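# Insert taper pins into both crank shaft collars

## Task

For every crank shaft, push a taper pin all the way into the hole in its collar. Each pin only seats completely when entered from one particular side of the hole. A pin counts only if it stays seated by itself once the robot lets go.

## Robot and tools

ROBOT. Two Franka FR3 arms, left_arm and right_arm, each with a Robotiq 2F-140 two-finger gripper. The names are labels only, not image sides. Left base sits at (+0.042, +0.406, 0) m, right base at (+0.057, -0.360, 0) m. The shared scene frame has its origin on the table top between the arms, +z up, +x outward over the table; left_arm is on the +y side.

GRIPPER FRAME. Fingers extend along the gripper's +z and close along its y. The reported end_effector_position is the point between the pads when shut; closed fingertips reach about 33 mm past it, open ones about 9 mm. Closing pushes the tips roughly 24 mm further out, so keep that clearance above surfaces.

RESULT LINES. Each result has a state line per arm: gripper position (m) and quat_wxyz in the scene frame; printed positions can be a little off, more at long reach. object_status: 0 moving, 1 blocked while opening, 2 blocked while closing (a real grip), 3 reached the commanded spot or pads met (a thin part may still be held). position_measured is in counts, 3 fully open to 230 pads touching, not linear. HELD marks control steps where part of your row was not sent; a "pose unreachable" line names an arm whose command the clearance check altered. "Hand target" shows where the controller is currently steering each gripper. MOTOR HOT warns of heat; OVER-TEMPERATURE FAULT means that arm was braked to cool. A torque fault stops an arm for 10 s and drops the rest of that call.

THE ROW (shared by execute_actions and move). Always one flat list of 18 numbers, each in [-1, 1], covering both arms: left dx, dy, dz, rx, ry, rz, left gripper position, force_limit, speed, then the same nine for the right arm. dx..rz are an offset, not a pose: a target displacement in that gripper's own axes, counted from its pose in the most recent result that showed it (from its current pose if no such result exists yet in the scene, or for later calls in the same reply). 1.0 equals 0.6 m of translation or 180 degrees; rx, ry, rz form a single rotation vector. Every row of an action is counted from that same reference, not chained. Zeros therefore mean return to the reference pose, not stand still. Gripper numbers are absolute settings: position +1 fully open (140 mm), about -0.8 pads meet, -1 closes until blocked. force_limit -1/0/+1 gives about 14/60/107 N; speed -1/0/+1 gives about 30/140/250 mm/s of gap change. To leave a gripper unchanged, resend its previous three numbers (0 is itself a command). To squeeze harder while status is 2, raise force_limit and nudge position between -1 and -0.98.

TOOLS.
execute_actions(actions, pictures): actions holds at most one item. Empty list returns the state. {"rows": [...], "steps": n} plays 1 to 15 rows over up to 15 steps of 1/30 s, repeating the last row if short (default 15 steps). {"steps": n} alone waits up to 300 steps counted from the previous result, including your reply time. Pictures come by default; pass pictures false to skip.
move(target, speed): target is one 18-number row as above; each gripper follows a straight path to its offset target, both finishing together, lasting 0.5 to 10 s (cut off at 10 s). speed is m/s from 0.002 to 0.5, default 0.25; rotation is capped at twice that in rad/s. Finger settings are sent at the start. Paths do not avoid obstacles or the other arm, and grippers lag and may overshoot speed near full stretch. The move line reports the ending (done, off_target, moving, held, fault) and limits (paced = pose clipped; held = a check blocked steps, after which the arm may lurch fast), plus each gripper's distance from target.
wait(seconds): 0 to 10 s, nothing new sent.
zoom_image(camera, region): region [x0, y0, x1, y1] in pixels, at most 504 by 504, from cam_head_left, cam_head_right, cam_high, cam_low (672x504) or cam_left_wrist, cam_right_wrist (504x504).
read_manual(section): licence texts only.
finished_scene(scene): pass the current scene number; irreversible, reports success, then gives the next task. Replying without any tool call ends everything.

MOTION LIMITS. Each step the commanded pose is clipped to 70 mm and 16 degrees from the measured pose, and position wins over orientation when both cannot be met. After an action the arm continues only to its last clipped pose, so check the result and send the remainder. Joint ranges (rad): waist ±2.744, shoulder ±1.784, upper arm roll ±2.901, elbow -3.042 to -0.152, forearm roll ±2.807, wrist pitch 0.544 to 4.517, wrist roll ±3.016. Load limits: 20 N m for waist and shoulder, 18 for upper arm roll and elbow, 12 for the three wrist joints; a carried part adds to them.

CAUTIONS. The simulation runs while you think. Parts may be tugged or nudged now and then. Nothing may leave the table. Avoid drops, slips, fast impacts and hard pressing; contact force grows with speed and with how far the target lies beyond the contact. Keep the arms from colliding. Confirm a grip shows status 2 before lifting, insert pins from the correct side, and release so the pins stay seated on their own.

Each tool is called after "Request:" as name(argument=value, ...), one argument or row to a line, values as JSON.

## Session

Request:
execute_actions(
  actions=[],
)

Scene clock: 0.00 s of 6600.00 s.
left_arm: end_effector_position=(+0.6624, -0.0994, +0.2153) position_measured=3 object_status=3 end_effector_quat_wxyz=(+0.006, -0.415, +0.676, -0.608) | right_arm: end_effector_position=(+0.4945, -0.3572, +0.1139) position_measured=3 object_status=3 end_effector_quat_wxyz=(-0.075, +0.978, -0.183, -0.060)
Joint positions: left_arm=[-0.284  0.389 -0.184 -1.994 -2.419  2.523  2.169] | right_arm=[-0.183 -0.085 -0.052 -2.454  0.203  2.253 -1.423]
Joint velocities: left_arm=[-0.     0.001  0.001  0.    -0.    -0.001 -0.002] | right_arm=[-0.001  0.001 -0.001 -0.001  0.    -0.    -0.001]
Hand target (left_arm): +0.662, -0.099, +0.215; +0.006, -0.415, +0.676, -0.608
Hand target (right_arm): +0.494, -0.357, +0.114; -0.075, +0.978, -0.183, -0.060

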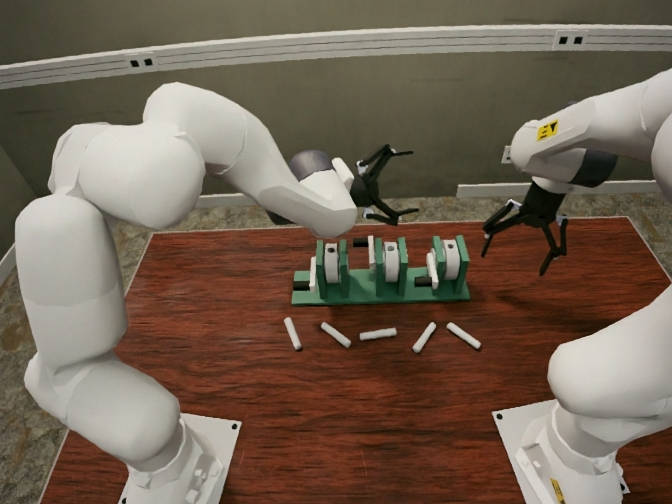

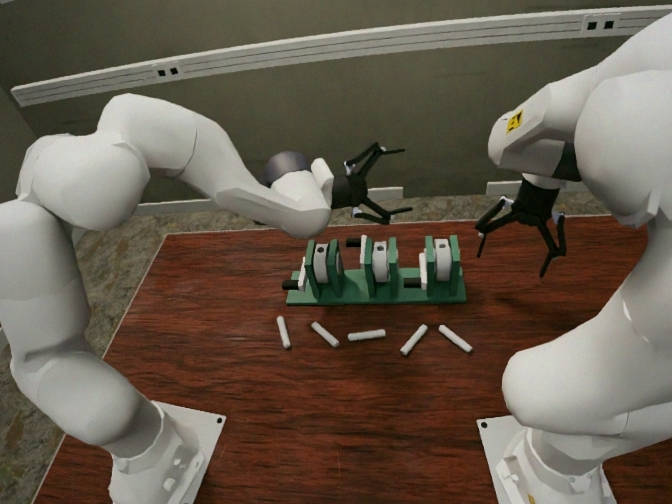

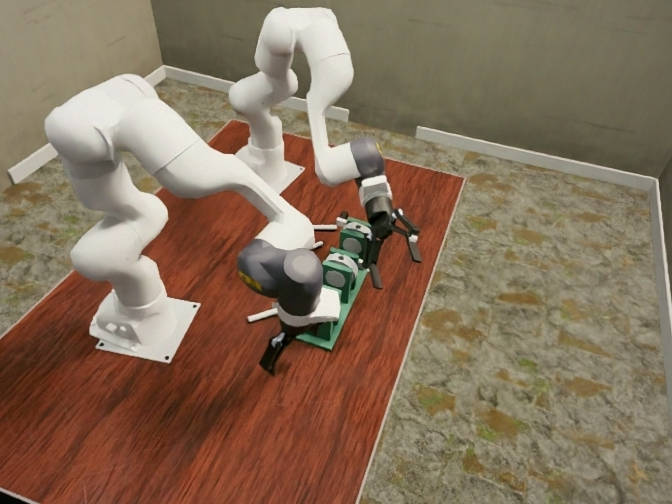

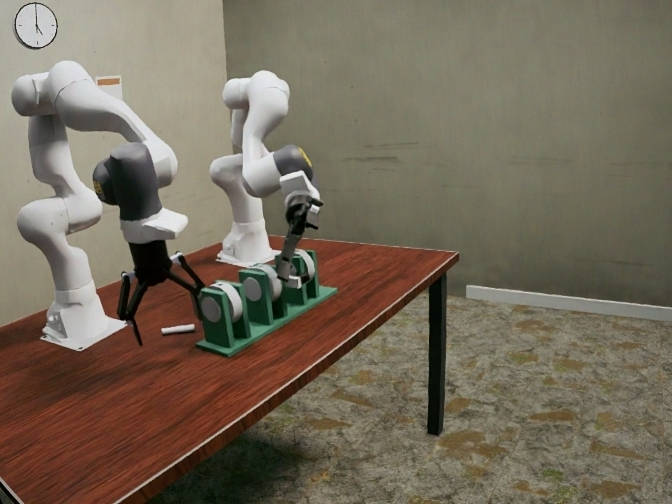

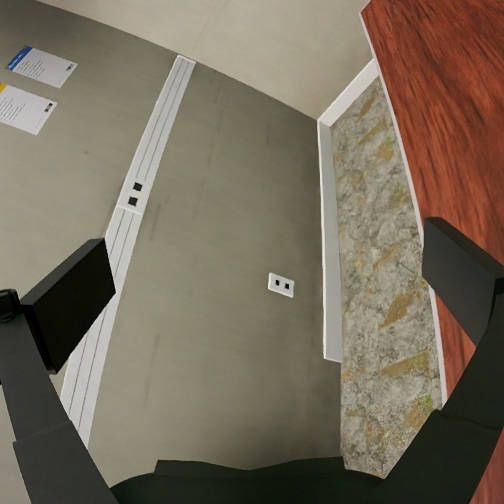

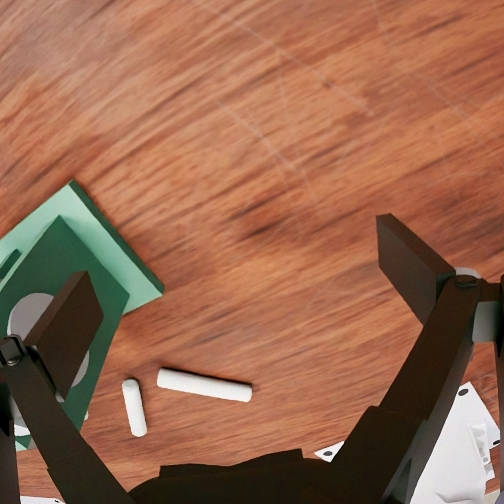

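Request:
zoom_image(
  camera="cam_head_left",
  region=[270, 220, 500, 370],
)

Request:
zoom_image(
  camera="cam_high",
  region=[240, 190, 440, 360],
)

Request:
zoom_image(
  camera="cam_low",
  region=[150, 230, 360, 370],
)

Region (270, 220, 500, 370) of cam_head_left's 672x504 image, scaled by 2.191, with more detail than that image has; it fills the top 329 rows of this view, and the rest is white.

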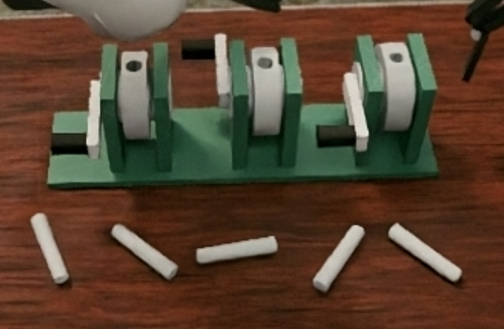

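Region (240, 190, 440, 360) of cam_high's 672x504 image, scaled by 2.520, with more detail than that image has; it fills the top 428 rows of this view, and the rest is white.

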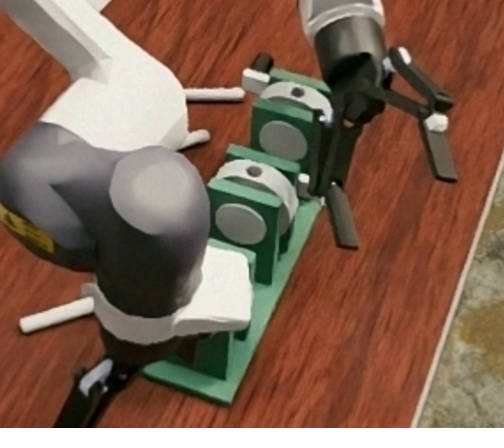

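Region (150, 230, 360, 370) of cam_low's 672x504 image, scaled by 2.400, with more detail than that image has.

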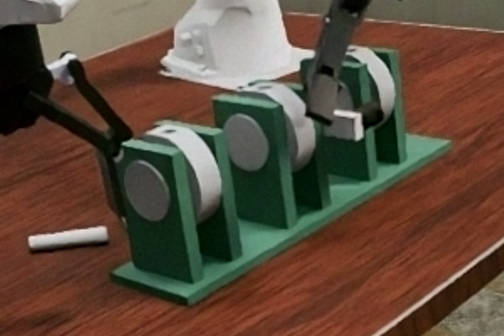

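Request:
move(
  target=[0.048,-0.010,-0.74,-0.366,0.250,0.623,0.0,0,0, -0.155,-0.088,-0.305,-0.048,0.0385,-0.1174,1,0,0],
  speed=0.2,
)

Scene clock: 52.50 s of 6600.00 s.
left_arm: end_effector_position=(+0.4139, +0.2495, +0.3457) position_measured=129 object_status=3 end_effector_quat_wxyz=(+0.064, +0.534, +0.842, -0.045) | right_arm: end_effector_position=(+0.4467, -0.3051, +0.3157) position_measured=3 object_status=3 end_effector_quat_wxyz=(-0.007, +1.000, -0.002, -0.001)
Joint positions: left_arm=[-0.154 -0.599 -0.026 -2.352 -0.14   1.851  2.431] | right_arm=[-0.077 -0.526  0.046 -2.342  0.039  1.817 -1.463]
Joint velocities: left_arm=[-0.001  0.     0.001 -0.     0.003 -0.     0.026] | right_arm=[-0.002 -0.001  0.001  0.001 -0.001 -0.003 -0.003]
Hand target (left_arm): +0.412, +0.251, +0.345; +0.061, +0.540, +0.838, -0.044
Hand target (right_arm): +0.446, -0.304, +0.317; -0.006, +1.000, +0.002, -0.000
Off the commanded pose (left_arm): 0.007 m, 2 deg.
Off the commanded pose (right_arm): 0.004 m, 1 deg.
After step 90, 42.87 s passed at rest.
move: off_target (left_arm, right_arm)

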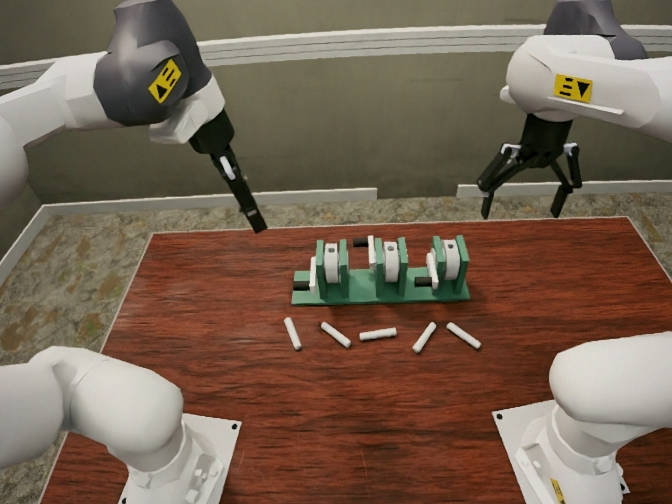

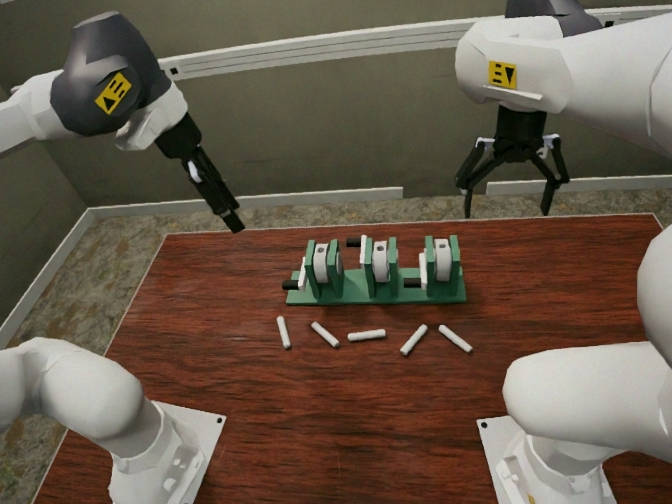

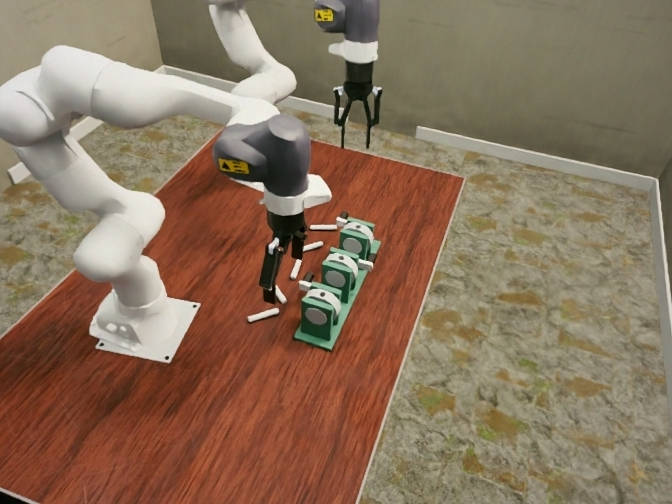

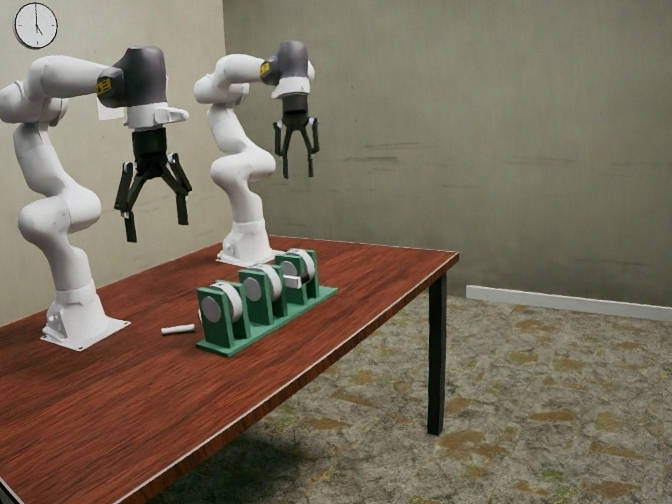

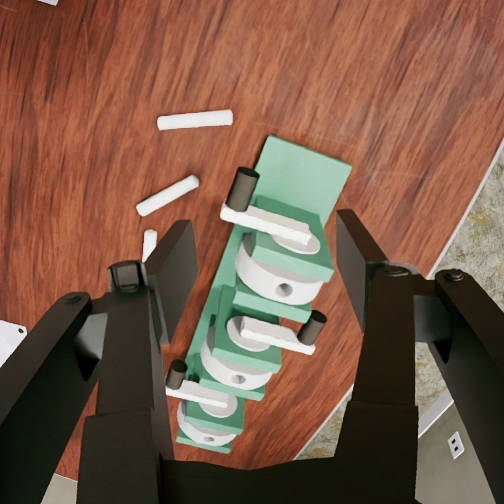

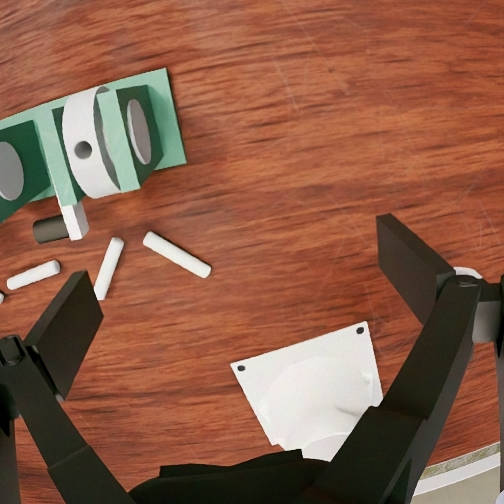

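Request:
move(
  target=[0,0,0,0,0,0,0.0,0,0, -0.05,-0.3,0.15,0,0,0,1,0,0],
  speed=0.2,
)

Scene clock: 57.77 s of 6600.00 s.
left_arm: end_effector_position=(+0.4138, +0.2497, +0.3456) position_measured=129 object_status=3 end_effector_quat_wxyz=(+0.064, +0.536, +0.841, -0.045) | right_arm: end_effector_position=(+0.4138, -0.1215, +0.2272) position_measured=3 object_status=3 end_effector_quat_wxyz=(-0.010, +1.000, +0.005, -0.004)
Joint positions: left_arm=[-0.154 -0.6   -0.025 -2.353 -0.139  1.851  2.436] | right_arm=[-0.004 -0.399  0.398 -2.435  0.196  2.06  -1.157]
Joint velocities: left_arm=[ 0.001 -0.001 -0.001  0.    -0.001 -0.     0.001] | right_arm=[-0.001  0.001  0.    -0.    -0.     0.002  0.029]
Hand target (left_arm): +0.414, +0.250, +0.346; +0.064, +0.534, +0.842, -0.045
Hand target (right_arm): +0.415, -0.120, +0.228; -0.012, +1.000, -0.002, -0.002
Off the commanded pose (left_arm): 0.000 m, 0 deg.
Off the commanded pose (right_arm): 0.004 m, 1 deg.
After step 90, 0.47 s passed at rest.
move: off_target (right_arm)

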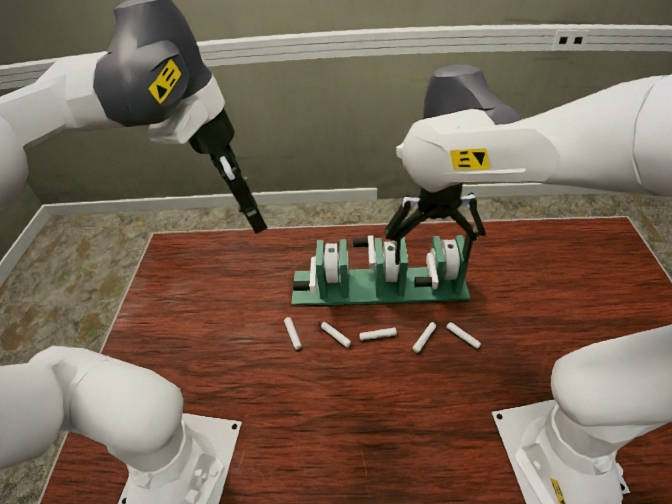

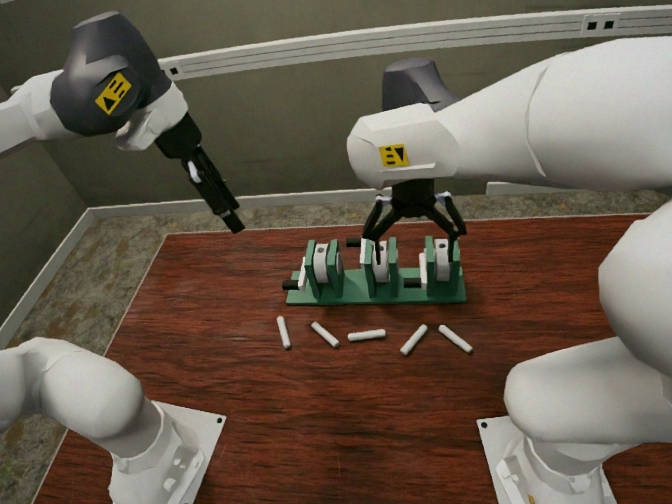

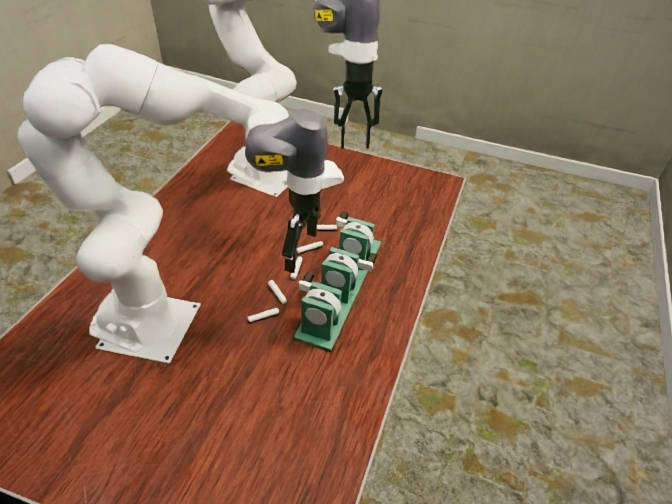

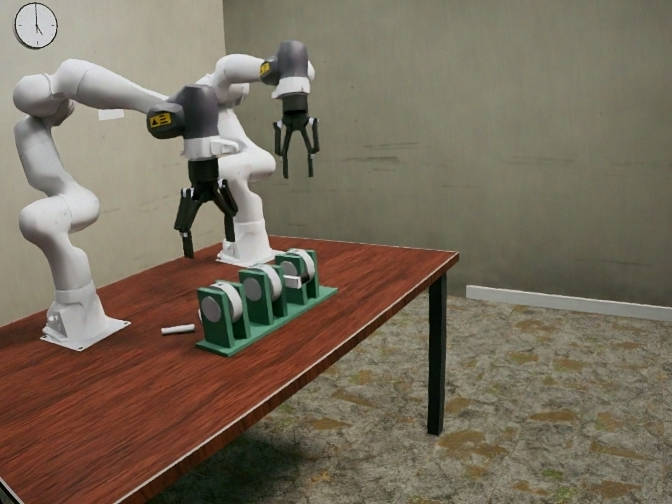

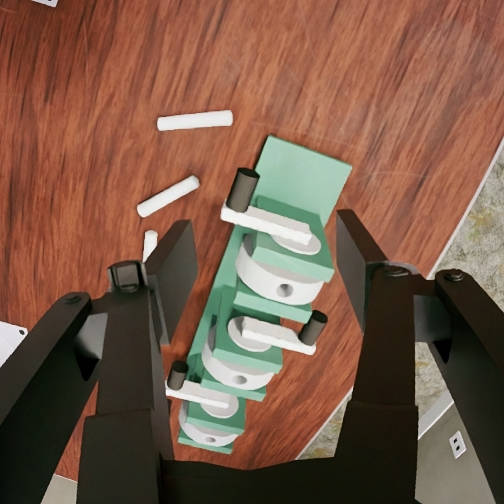

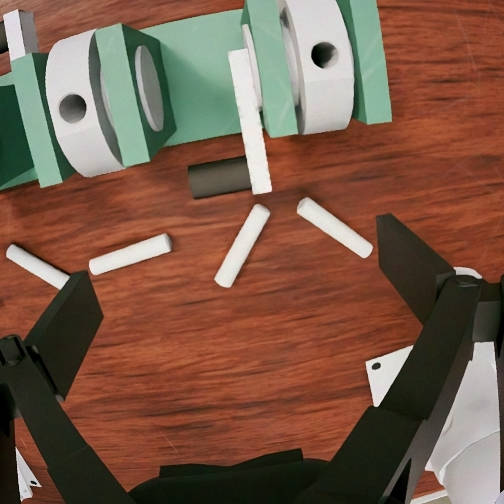

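Request:
zoom_image(
  camera="cam_right_wrist",
  region=[0, 0, 400, 300],
)

Region (0, 0, 400, 300) of cam_right_wrist's 504x504 image, scaled by 1.260, with more detail than that image has; it fills the top 378 rows of this view, and the rest is white.

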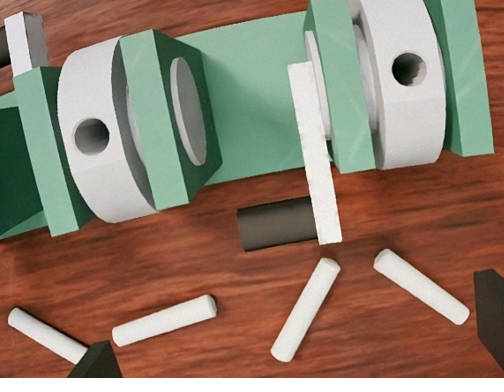

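Request:
move(
  target=[0,0,0,0,0,0,0.0,0,0, 0.05,0.07,0.0,0,0,0,1,0,0],
  speed=0.1,
)

Scene clock: 66.43 s of 6600.00 s.
left_arm: end_effector_position=(+0.4138, +0.2497, +0.3456) position_measured=129 object_status=3 end_effector_quat_wxyz=(+0.064, +0.536, +0.841, -0.045) | right_arm: end_effector_position=(+0.4429, -0.1645, +0.2251) position_measured=3 object_status=3 end_effector_quat_wxyz=(-0.008, +1.000, -0.003, -0.005)
Joint positions: left_arm=[-0.154 -0.6   -0.025 -2.353 -0.139  1.851  2.436] | right_arm=[-0.039 -0.367  0.322 -2.424  0.152  2.066 -1.226]
Joint velocities: left_arm=[ 0.002 -0.001  0.    -0.     0.001  0.001  0.   ] | right_arm=[ 0.     0.001 -0.     0.001 -0.001  0.001 -0.032]
Hand target (left_arm): +0.414, +0.250, +0.346; +0.064, +0.536, +0.841, -0.045
Hand target (right_arm): +0.445, -0.164, +0.226; -0.009, +1.000, +0.005, -0.003
Off the commanded pose (left_arm): 0.000 m, 0 deg.
Off the commanded pose (right_arm): 0.002 m, 1 deg.
After step 90, 4.67 s passed at rest.
move: done

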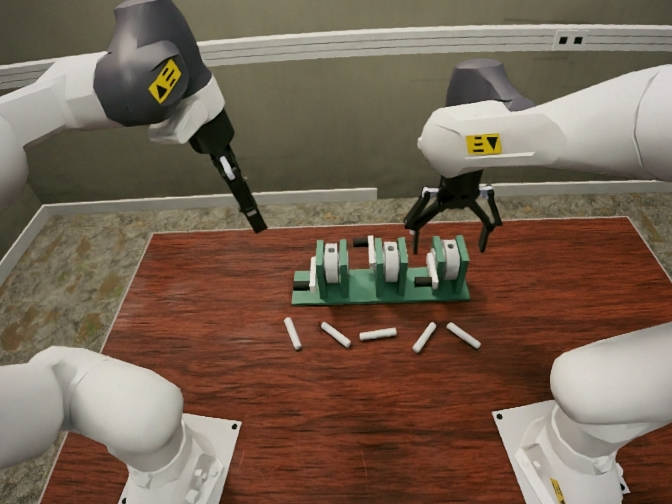

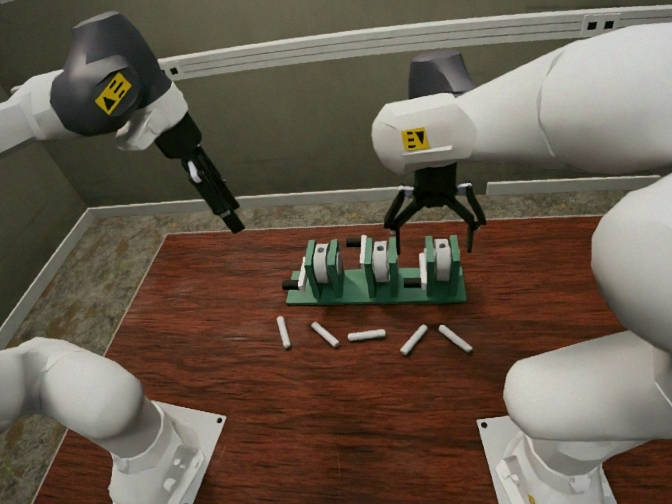

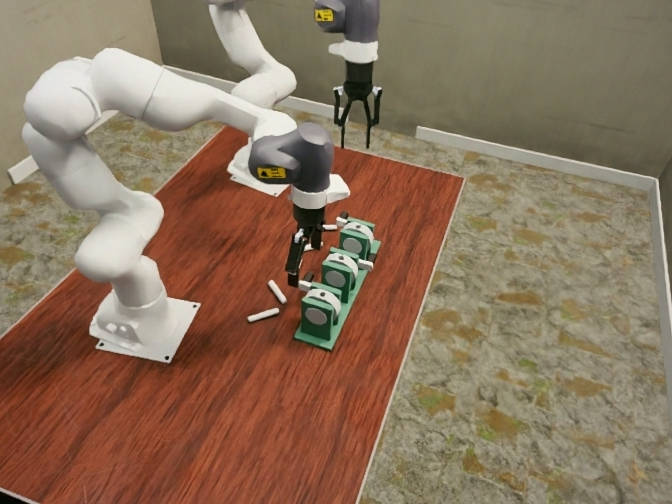

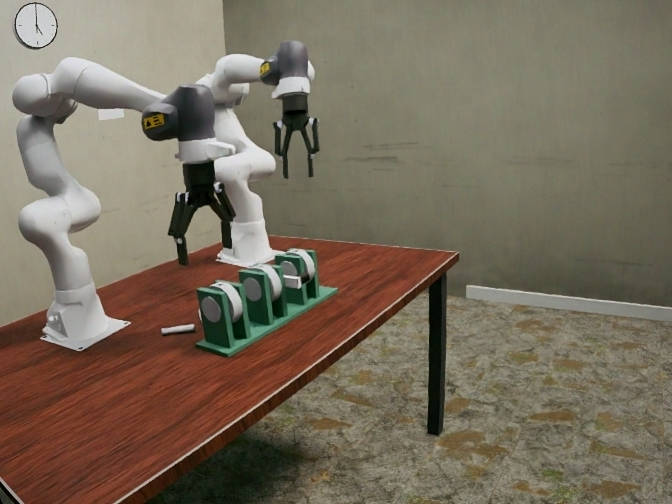

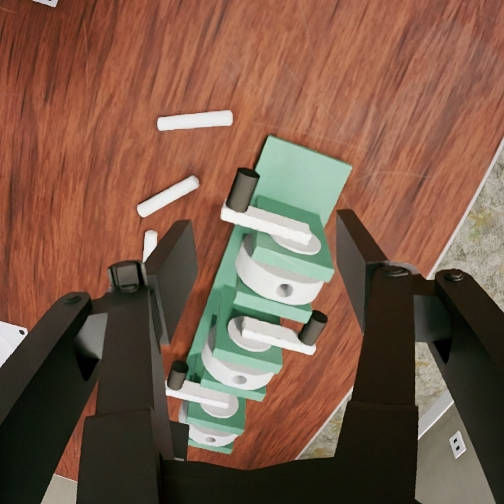

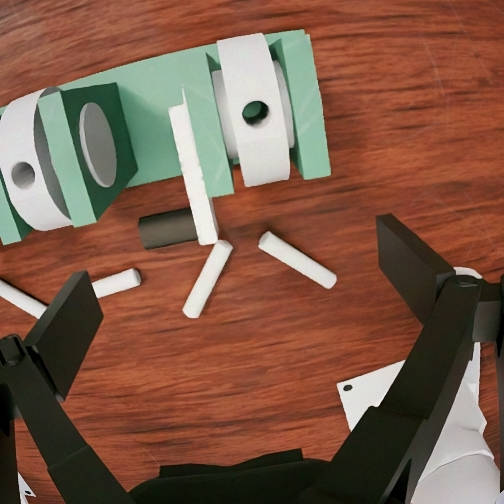

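Request:
zoom_image(
  camera="cam_right_wrist",
  region=[205, 60, 305, 160],
)

Region (205, 60, 305, 160) of cam_right_wrist's 504x504 image, scaled by 5.040, with more detail than that image has.

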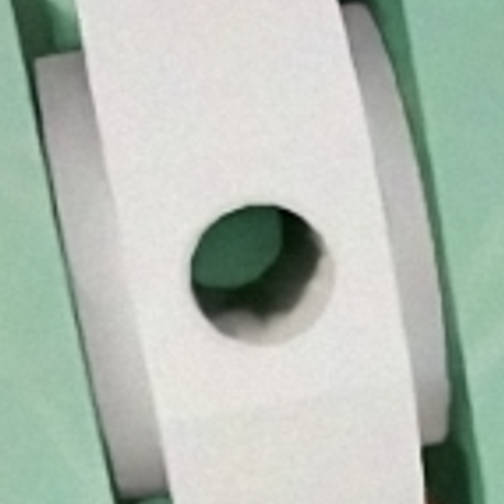

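Request:
move(
  target=[0,0,0,0,0,0,0.0,0,0, -0.025,0.016,0.0,0,0,0,1,0,0],
  speed=0.05,
)

Request:
zoom_image(
  camera="cam_right_wrist",
  region=[185, 40, 285, 140],
)

Scene clock: 80.70 s of 6600.00 s.
left_arm: end_effector_position=(+0.4138, +0.2497, +0.3456) position_measured=129 object_status=3 end_effector_quat_wxyz=(+0.064, +0.536, +0.841, -0.045) | right_arm: end_effector_position=(+0.4297, -0.1736, +0.2263) position_measured=3 object_status=3 end_effector_quat_wxyz=(-0.008, +1.000, -0.004, -0.003)
Joint positions: left_arm=[-0.154 -0.6   -0.025 -2.353 -0.139  1.851  2.436] | right_arm=[-0.038 -0.425  0.316 -2.471  0.165  2.06  -1.238]
Joint velocities: left_arm=[-0.001 -0.001 -0.     0.001 -0.001  0.    -0.001] | right_arm=[ 0.    -0.003 -0.    -0.004  0.004 -0.002 -0.003]
Hand target (left_arm): +0.414, +0.250, +0.346; +0.064, +0.536, +0.841, -0.045
Hand target (right_arm): +0.428, -0.174, +0.226; -0.008, +1.000, -0.002, -0.005
Off the commanded pose (left_arm): 0.000 m, 0 deg.
Off the commanded pose (right_arm): 0.002 m, 0 deg.
After step 90, 10.50 s passed at rest.
move: done

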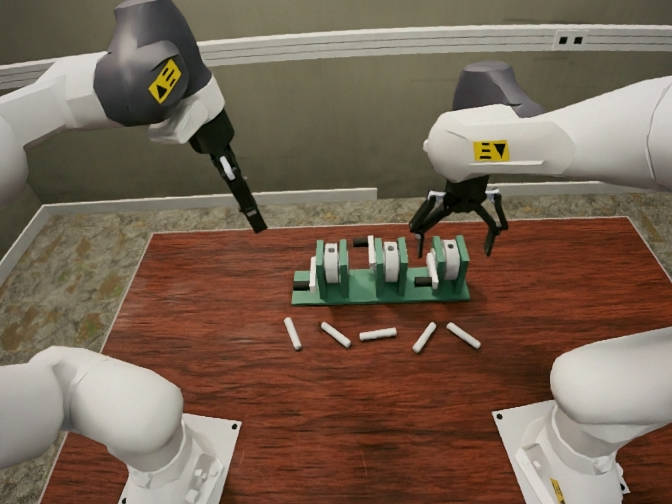

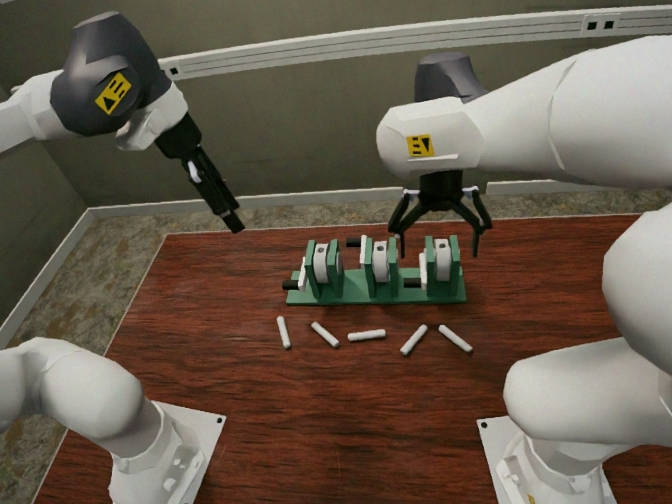

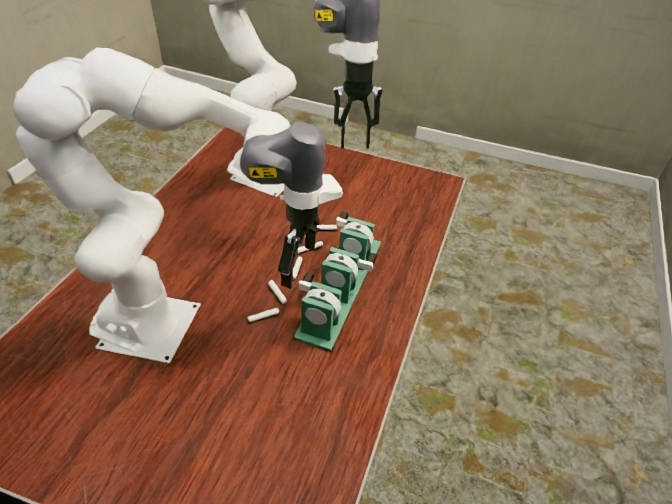

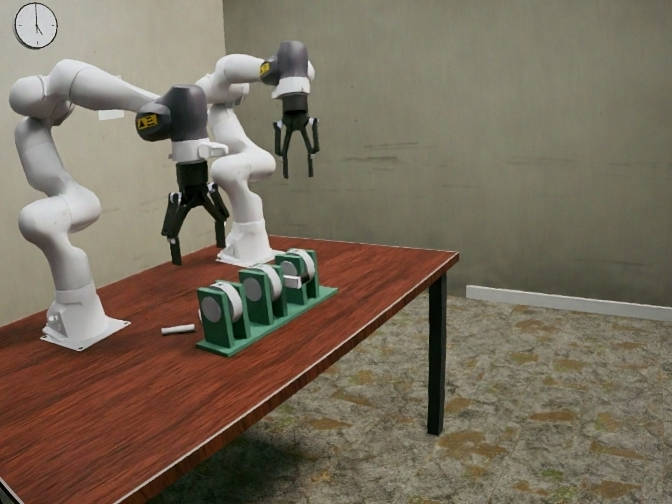

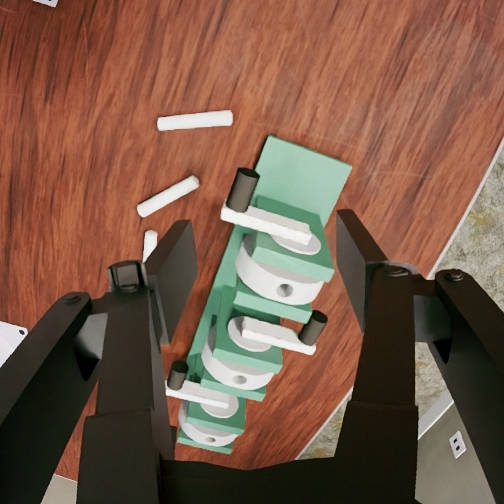

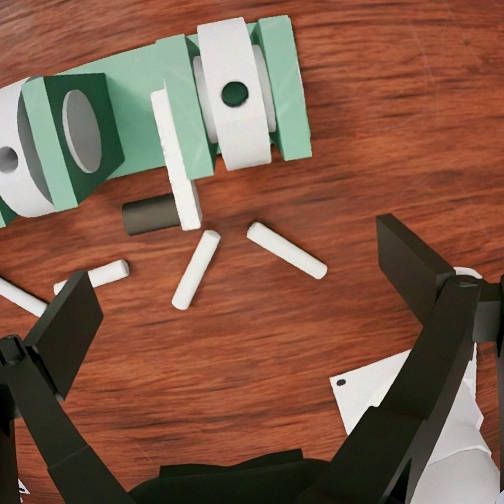

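Region (185, 40, 285, 140) of cam_right_wrist's 504x504 image, scaled by 5.040, with more detail than that image has.

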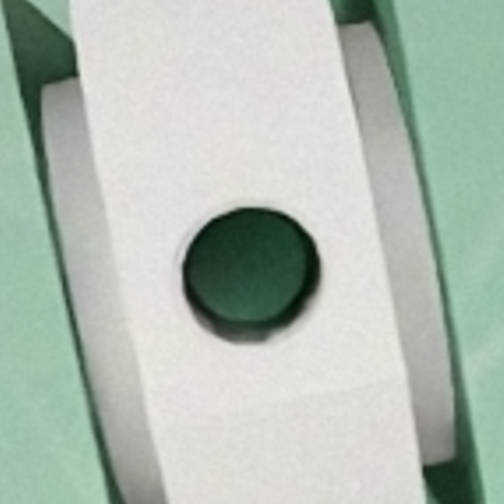

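Request:
move(
  target=[0,0,0,0,0,0,0.0,0,0, -0.003,-0.24,0.0,0,0,0,1,0,0],
  speed=0.12,
)

Request:
zoom_image(
  camera="cam_right_wrist",
  region=[175, 30, 295, 150],
)

Scene clock: 86.13 s of 6600.00 s.
left_arm: end_effector_position=(+0.4138, +0.2497, +0.3456) position_measured=129 object_status=3 end_effector_quat_wxyz=(+0.064, +0.536, +0.841, -0.045) | right_arm: end_effector_position=(+0.4276, -0.0281, +0.2264) position_measured=3 object_status=3 end_effector_quat_wxyz=(-0.011, +1.000, +0.002, -0.005)
Joint positions: left_arm=[-0.154 -0.6   -0.025 -2.353 -0.139  1.851  2.436] | right_arm=[-0.024 -0.188  0.566 -2.232  0.142  2.074 -0.958]
Joint velocities: left_arm=[ 0.    -0.     0.001 -0.002 -0.001 -0.    -0.003] | right_arm=[ 0.001  0.     0.001  0.001 -0.003  0.     0.033]
Hand target (left_arm): +0.414, +0.250, +0.346; +0.064, +0.536, +0.841, -0.045
Hand target (right_arm): +0.428, -0.028, +0.227; -0.011, +1.000, -0.005, -0.005
Off the commanded pose (left_arm): 0.000 m, 0 deg.
Off the commanded pose (right_arm): 0.003 m, 1 deg.
After step 90, 0.53 s passed at rest.
move: done

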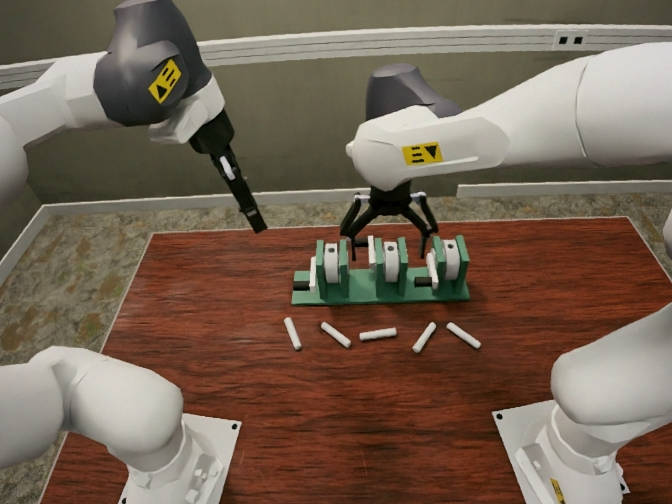

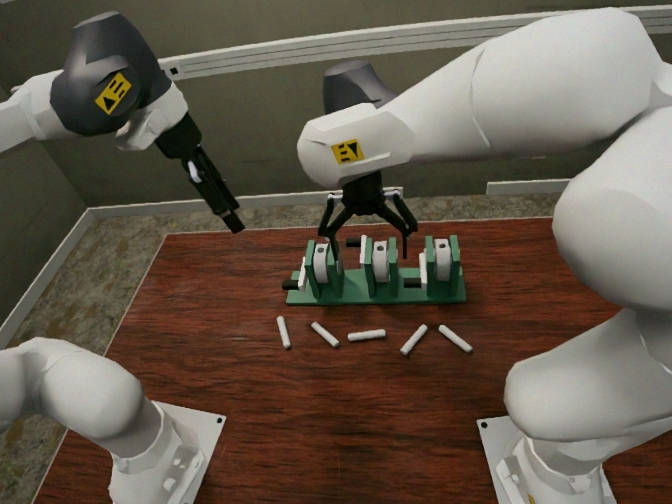

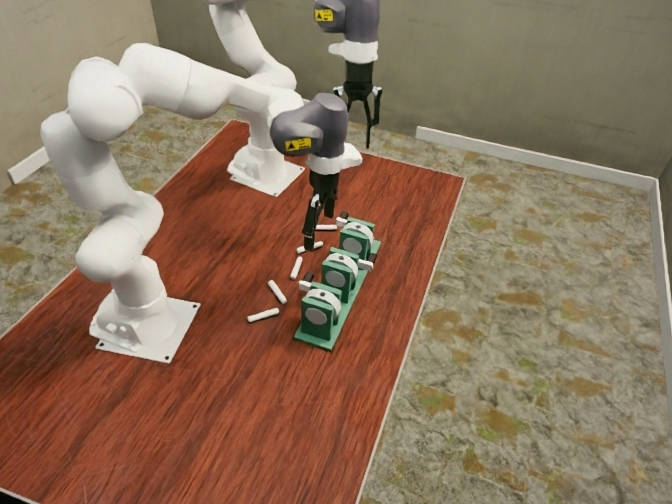

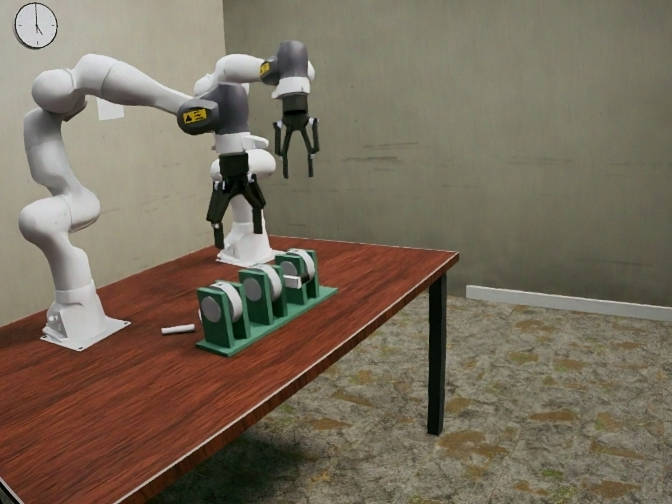

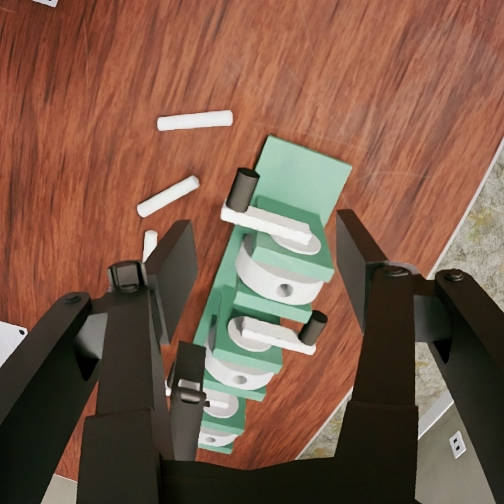

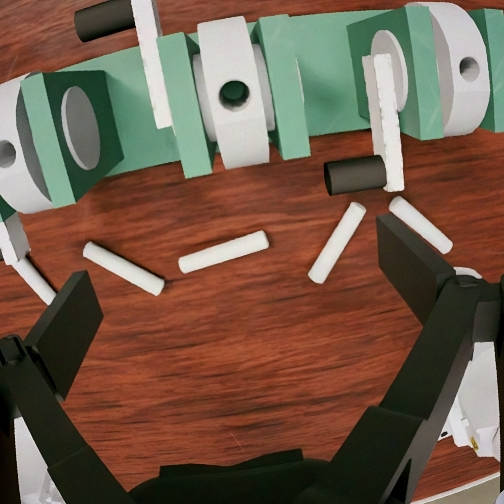

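Region (175, 30, 295, 150) of cam_right_wrist's 504x504 image, scaled by 4.200, with more detail than that image has.

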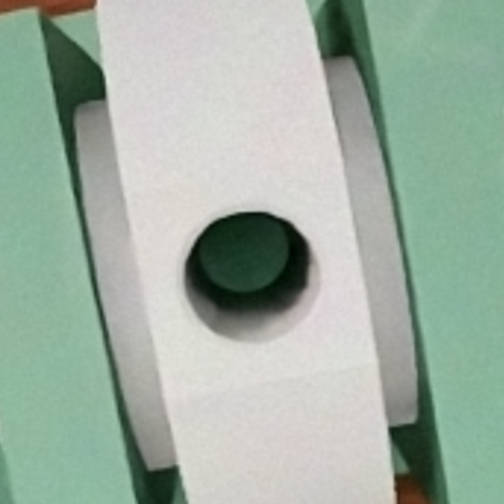

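Request:
move(
  target=[0.275,0.074,-0.044,-0.030,0.043,-0.360,0.0,0,0, -0.006,-0.242,0.0,0,0,0,1,0,0],
  speed=0.2,
)

Request:
zoom_image(
  camera="cam_right_wrist",
  region=[175, 30, 295, 150],
)

Scene clock: 101.73 s of 6600.00 s.
left_arm: end_effector_position=(+0.3818, +0.4180, +0.3436) position_measured=129 object_status=3 end_effector_quat_wxyz=(-0.001, +0.006, +1.000, -0.003) | right_arm: end_effector_position=(+0.4219, +0.1184, +0.2275) position_measured=3 object_status=3 end_effector_quat_wxyz=(-0.015, +1.000, +0.005, -0.009)
Joint positions: left_arm=[ 0.485 -0.717 -0.231 -2.387 -0.158  1.679  1.785] | right_arm=[ 0.116  0.183  0.679 -1.866 -0.092  2.021 -0.605]
Joint velocities: left_arm=[ 0.003 -0.002 -0.001  0.001 -0.002 -0.004 -0.027] | right_arm=[-0.     0.001  0.001 -0.    -0.004 -0.003  0.019]
Hand target (left_arm): +0.381, +0.417, +0.345; -0.001, -0.001, +1.000, -0.005
Hand target (right_arm): +0.422, +0.118, +0.228; -0.014, +1.000, +0.000, -0.009
Off the commanded pose (left_arm): 0.003 m, 1 deg.
Off the commanded pose (right_arm): 0.003 m, 1 deg.
After step 90, 9.10 s passed at rest.
move: done

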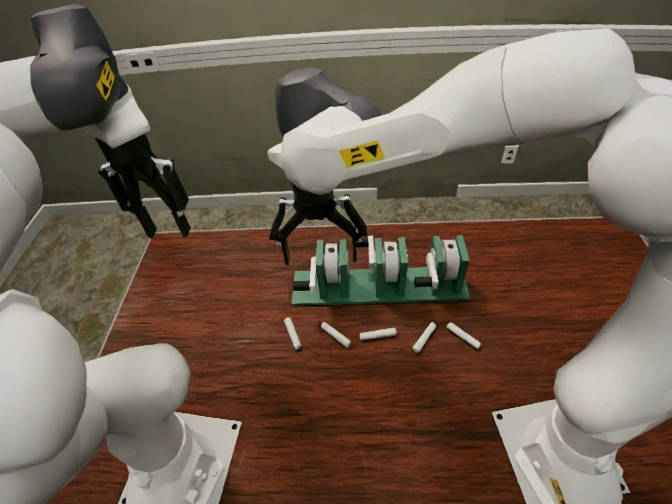

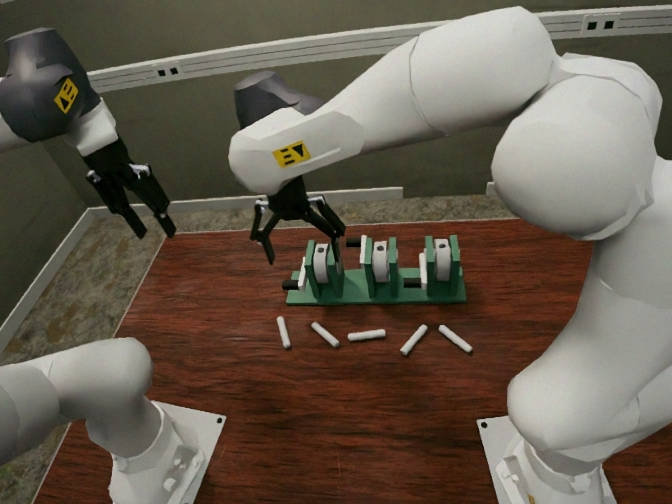

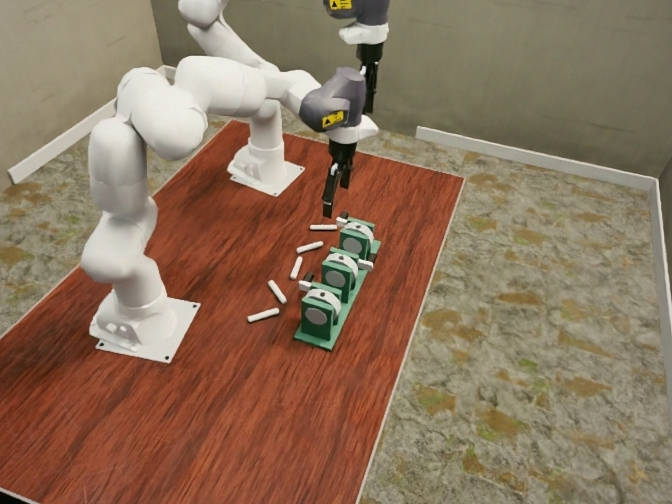

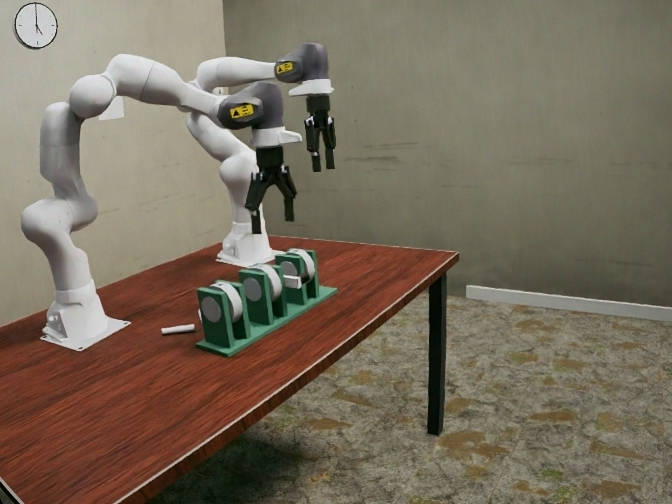

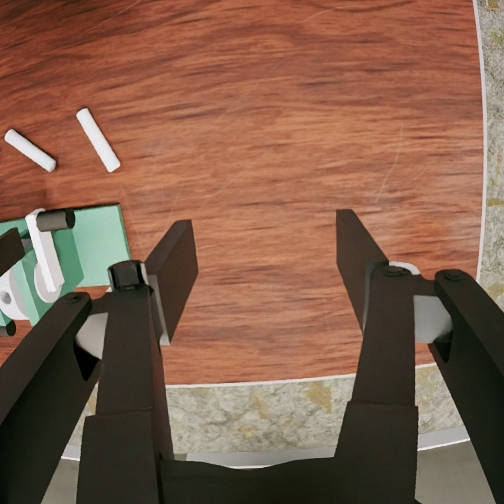

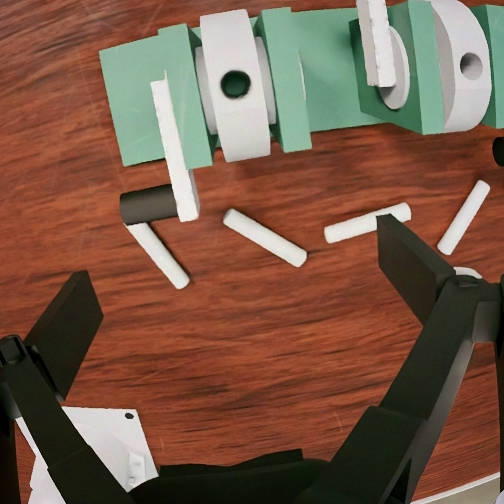

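Region (175, 30, 295, 150) of cam_right_wrist's 504x504 image, scaled by 4.200, with more detail than that image has.

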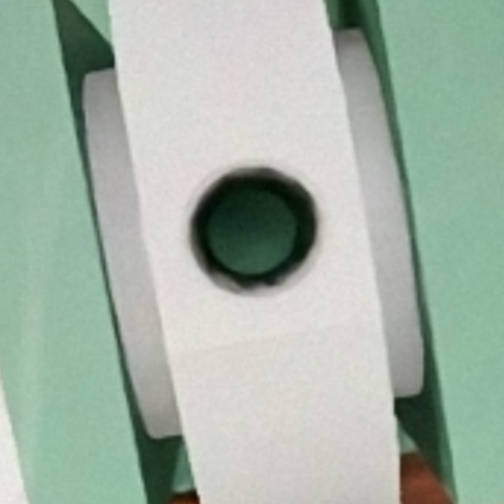

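Request:
zoom_image(
  camera="cam_right_wrist",
  region=[110, 170, 430, 310],
)

Request:
zoom_image(
  camera="cam_right_wrist",
  region=[210, 195, 320, 280],
)

Region (110, 170, 430, 310) of cam_right_wrist's 504x504 image, scaled by 1.575, with more detail than that image has; it fills the top 220 rows of this view, and the rest is white.

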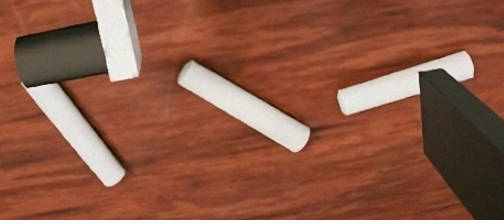

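Region (210, 195, 320, 280) of cam_right_wrist's 504x504 image, scaled by 4.582, with more detail than that image has; it fills the top 389 rows of this view, and the rest is white.

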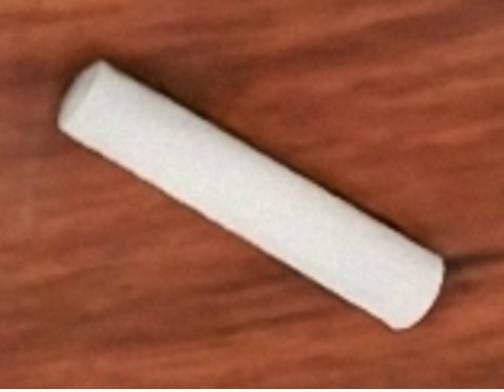

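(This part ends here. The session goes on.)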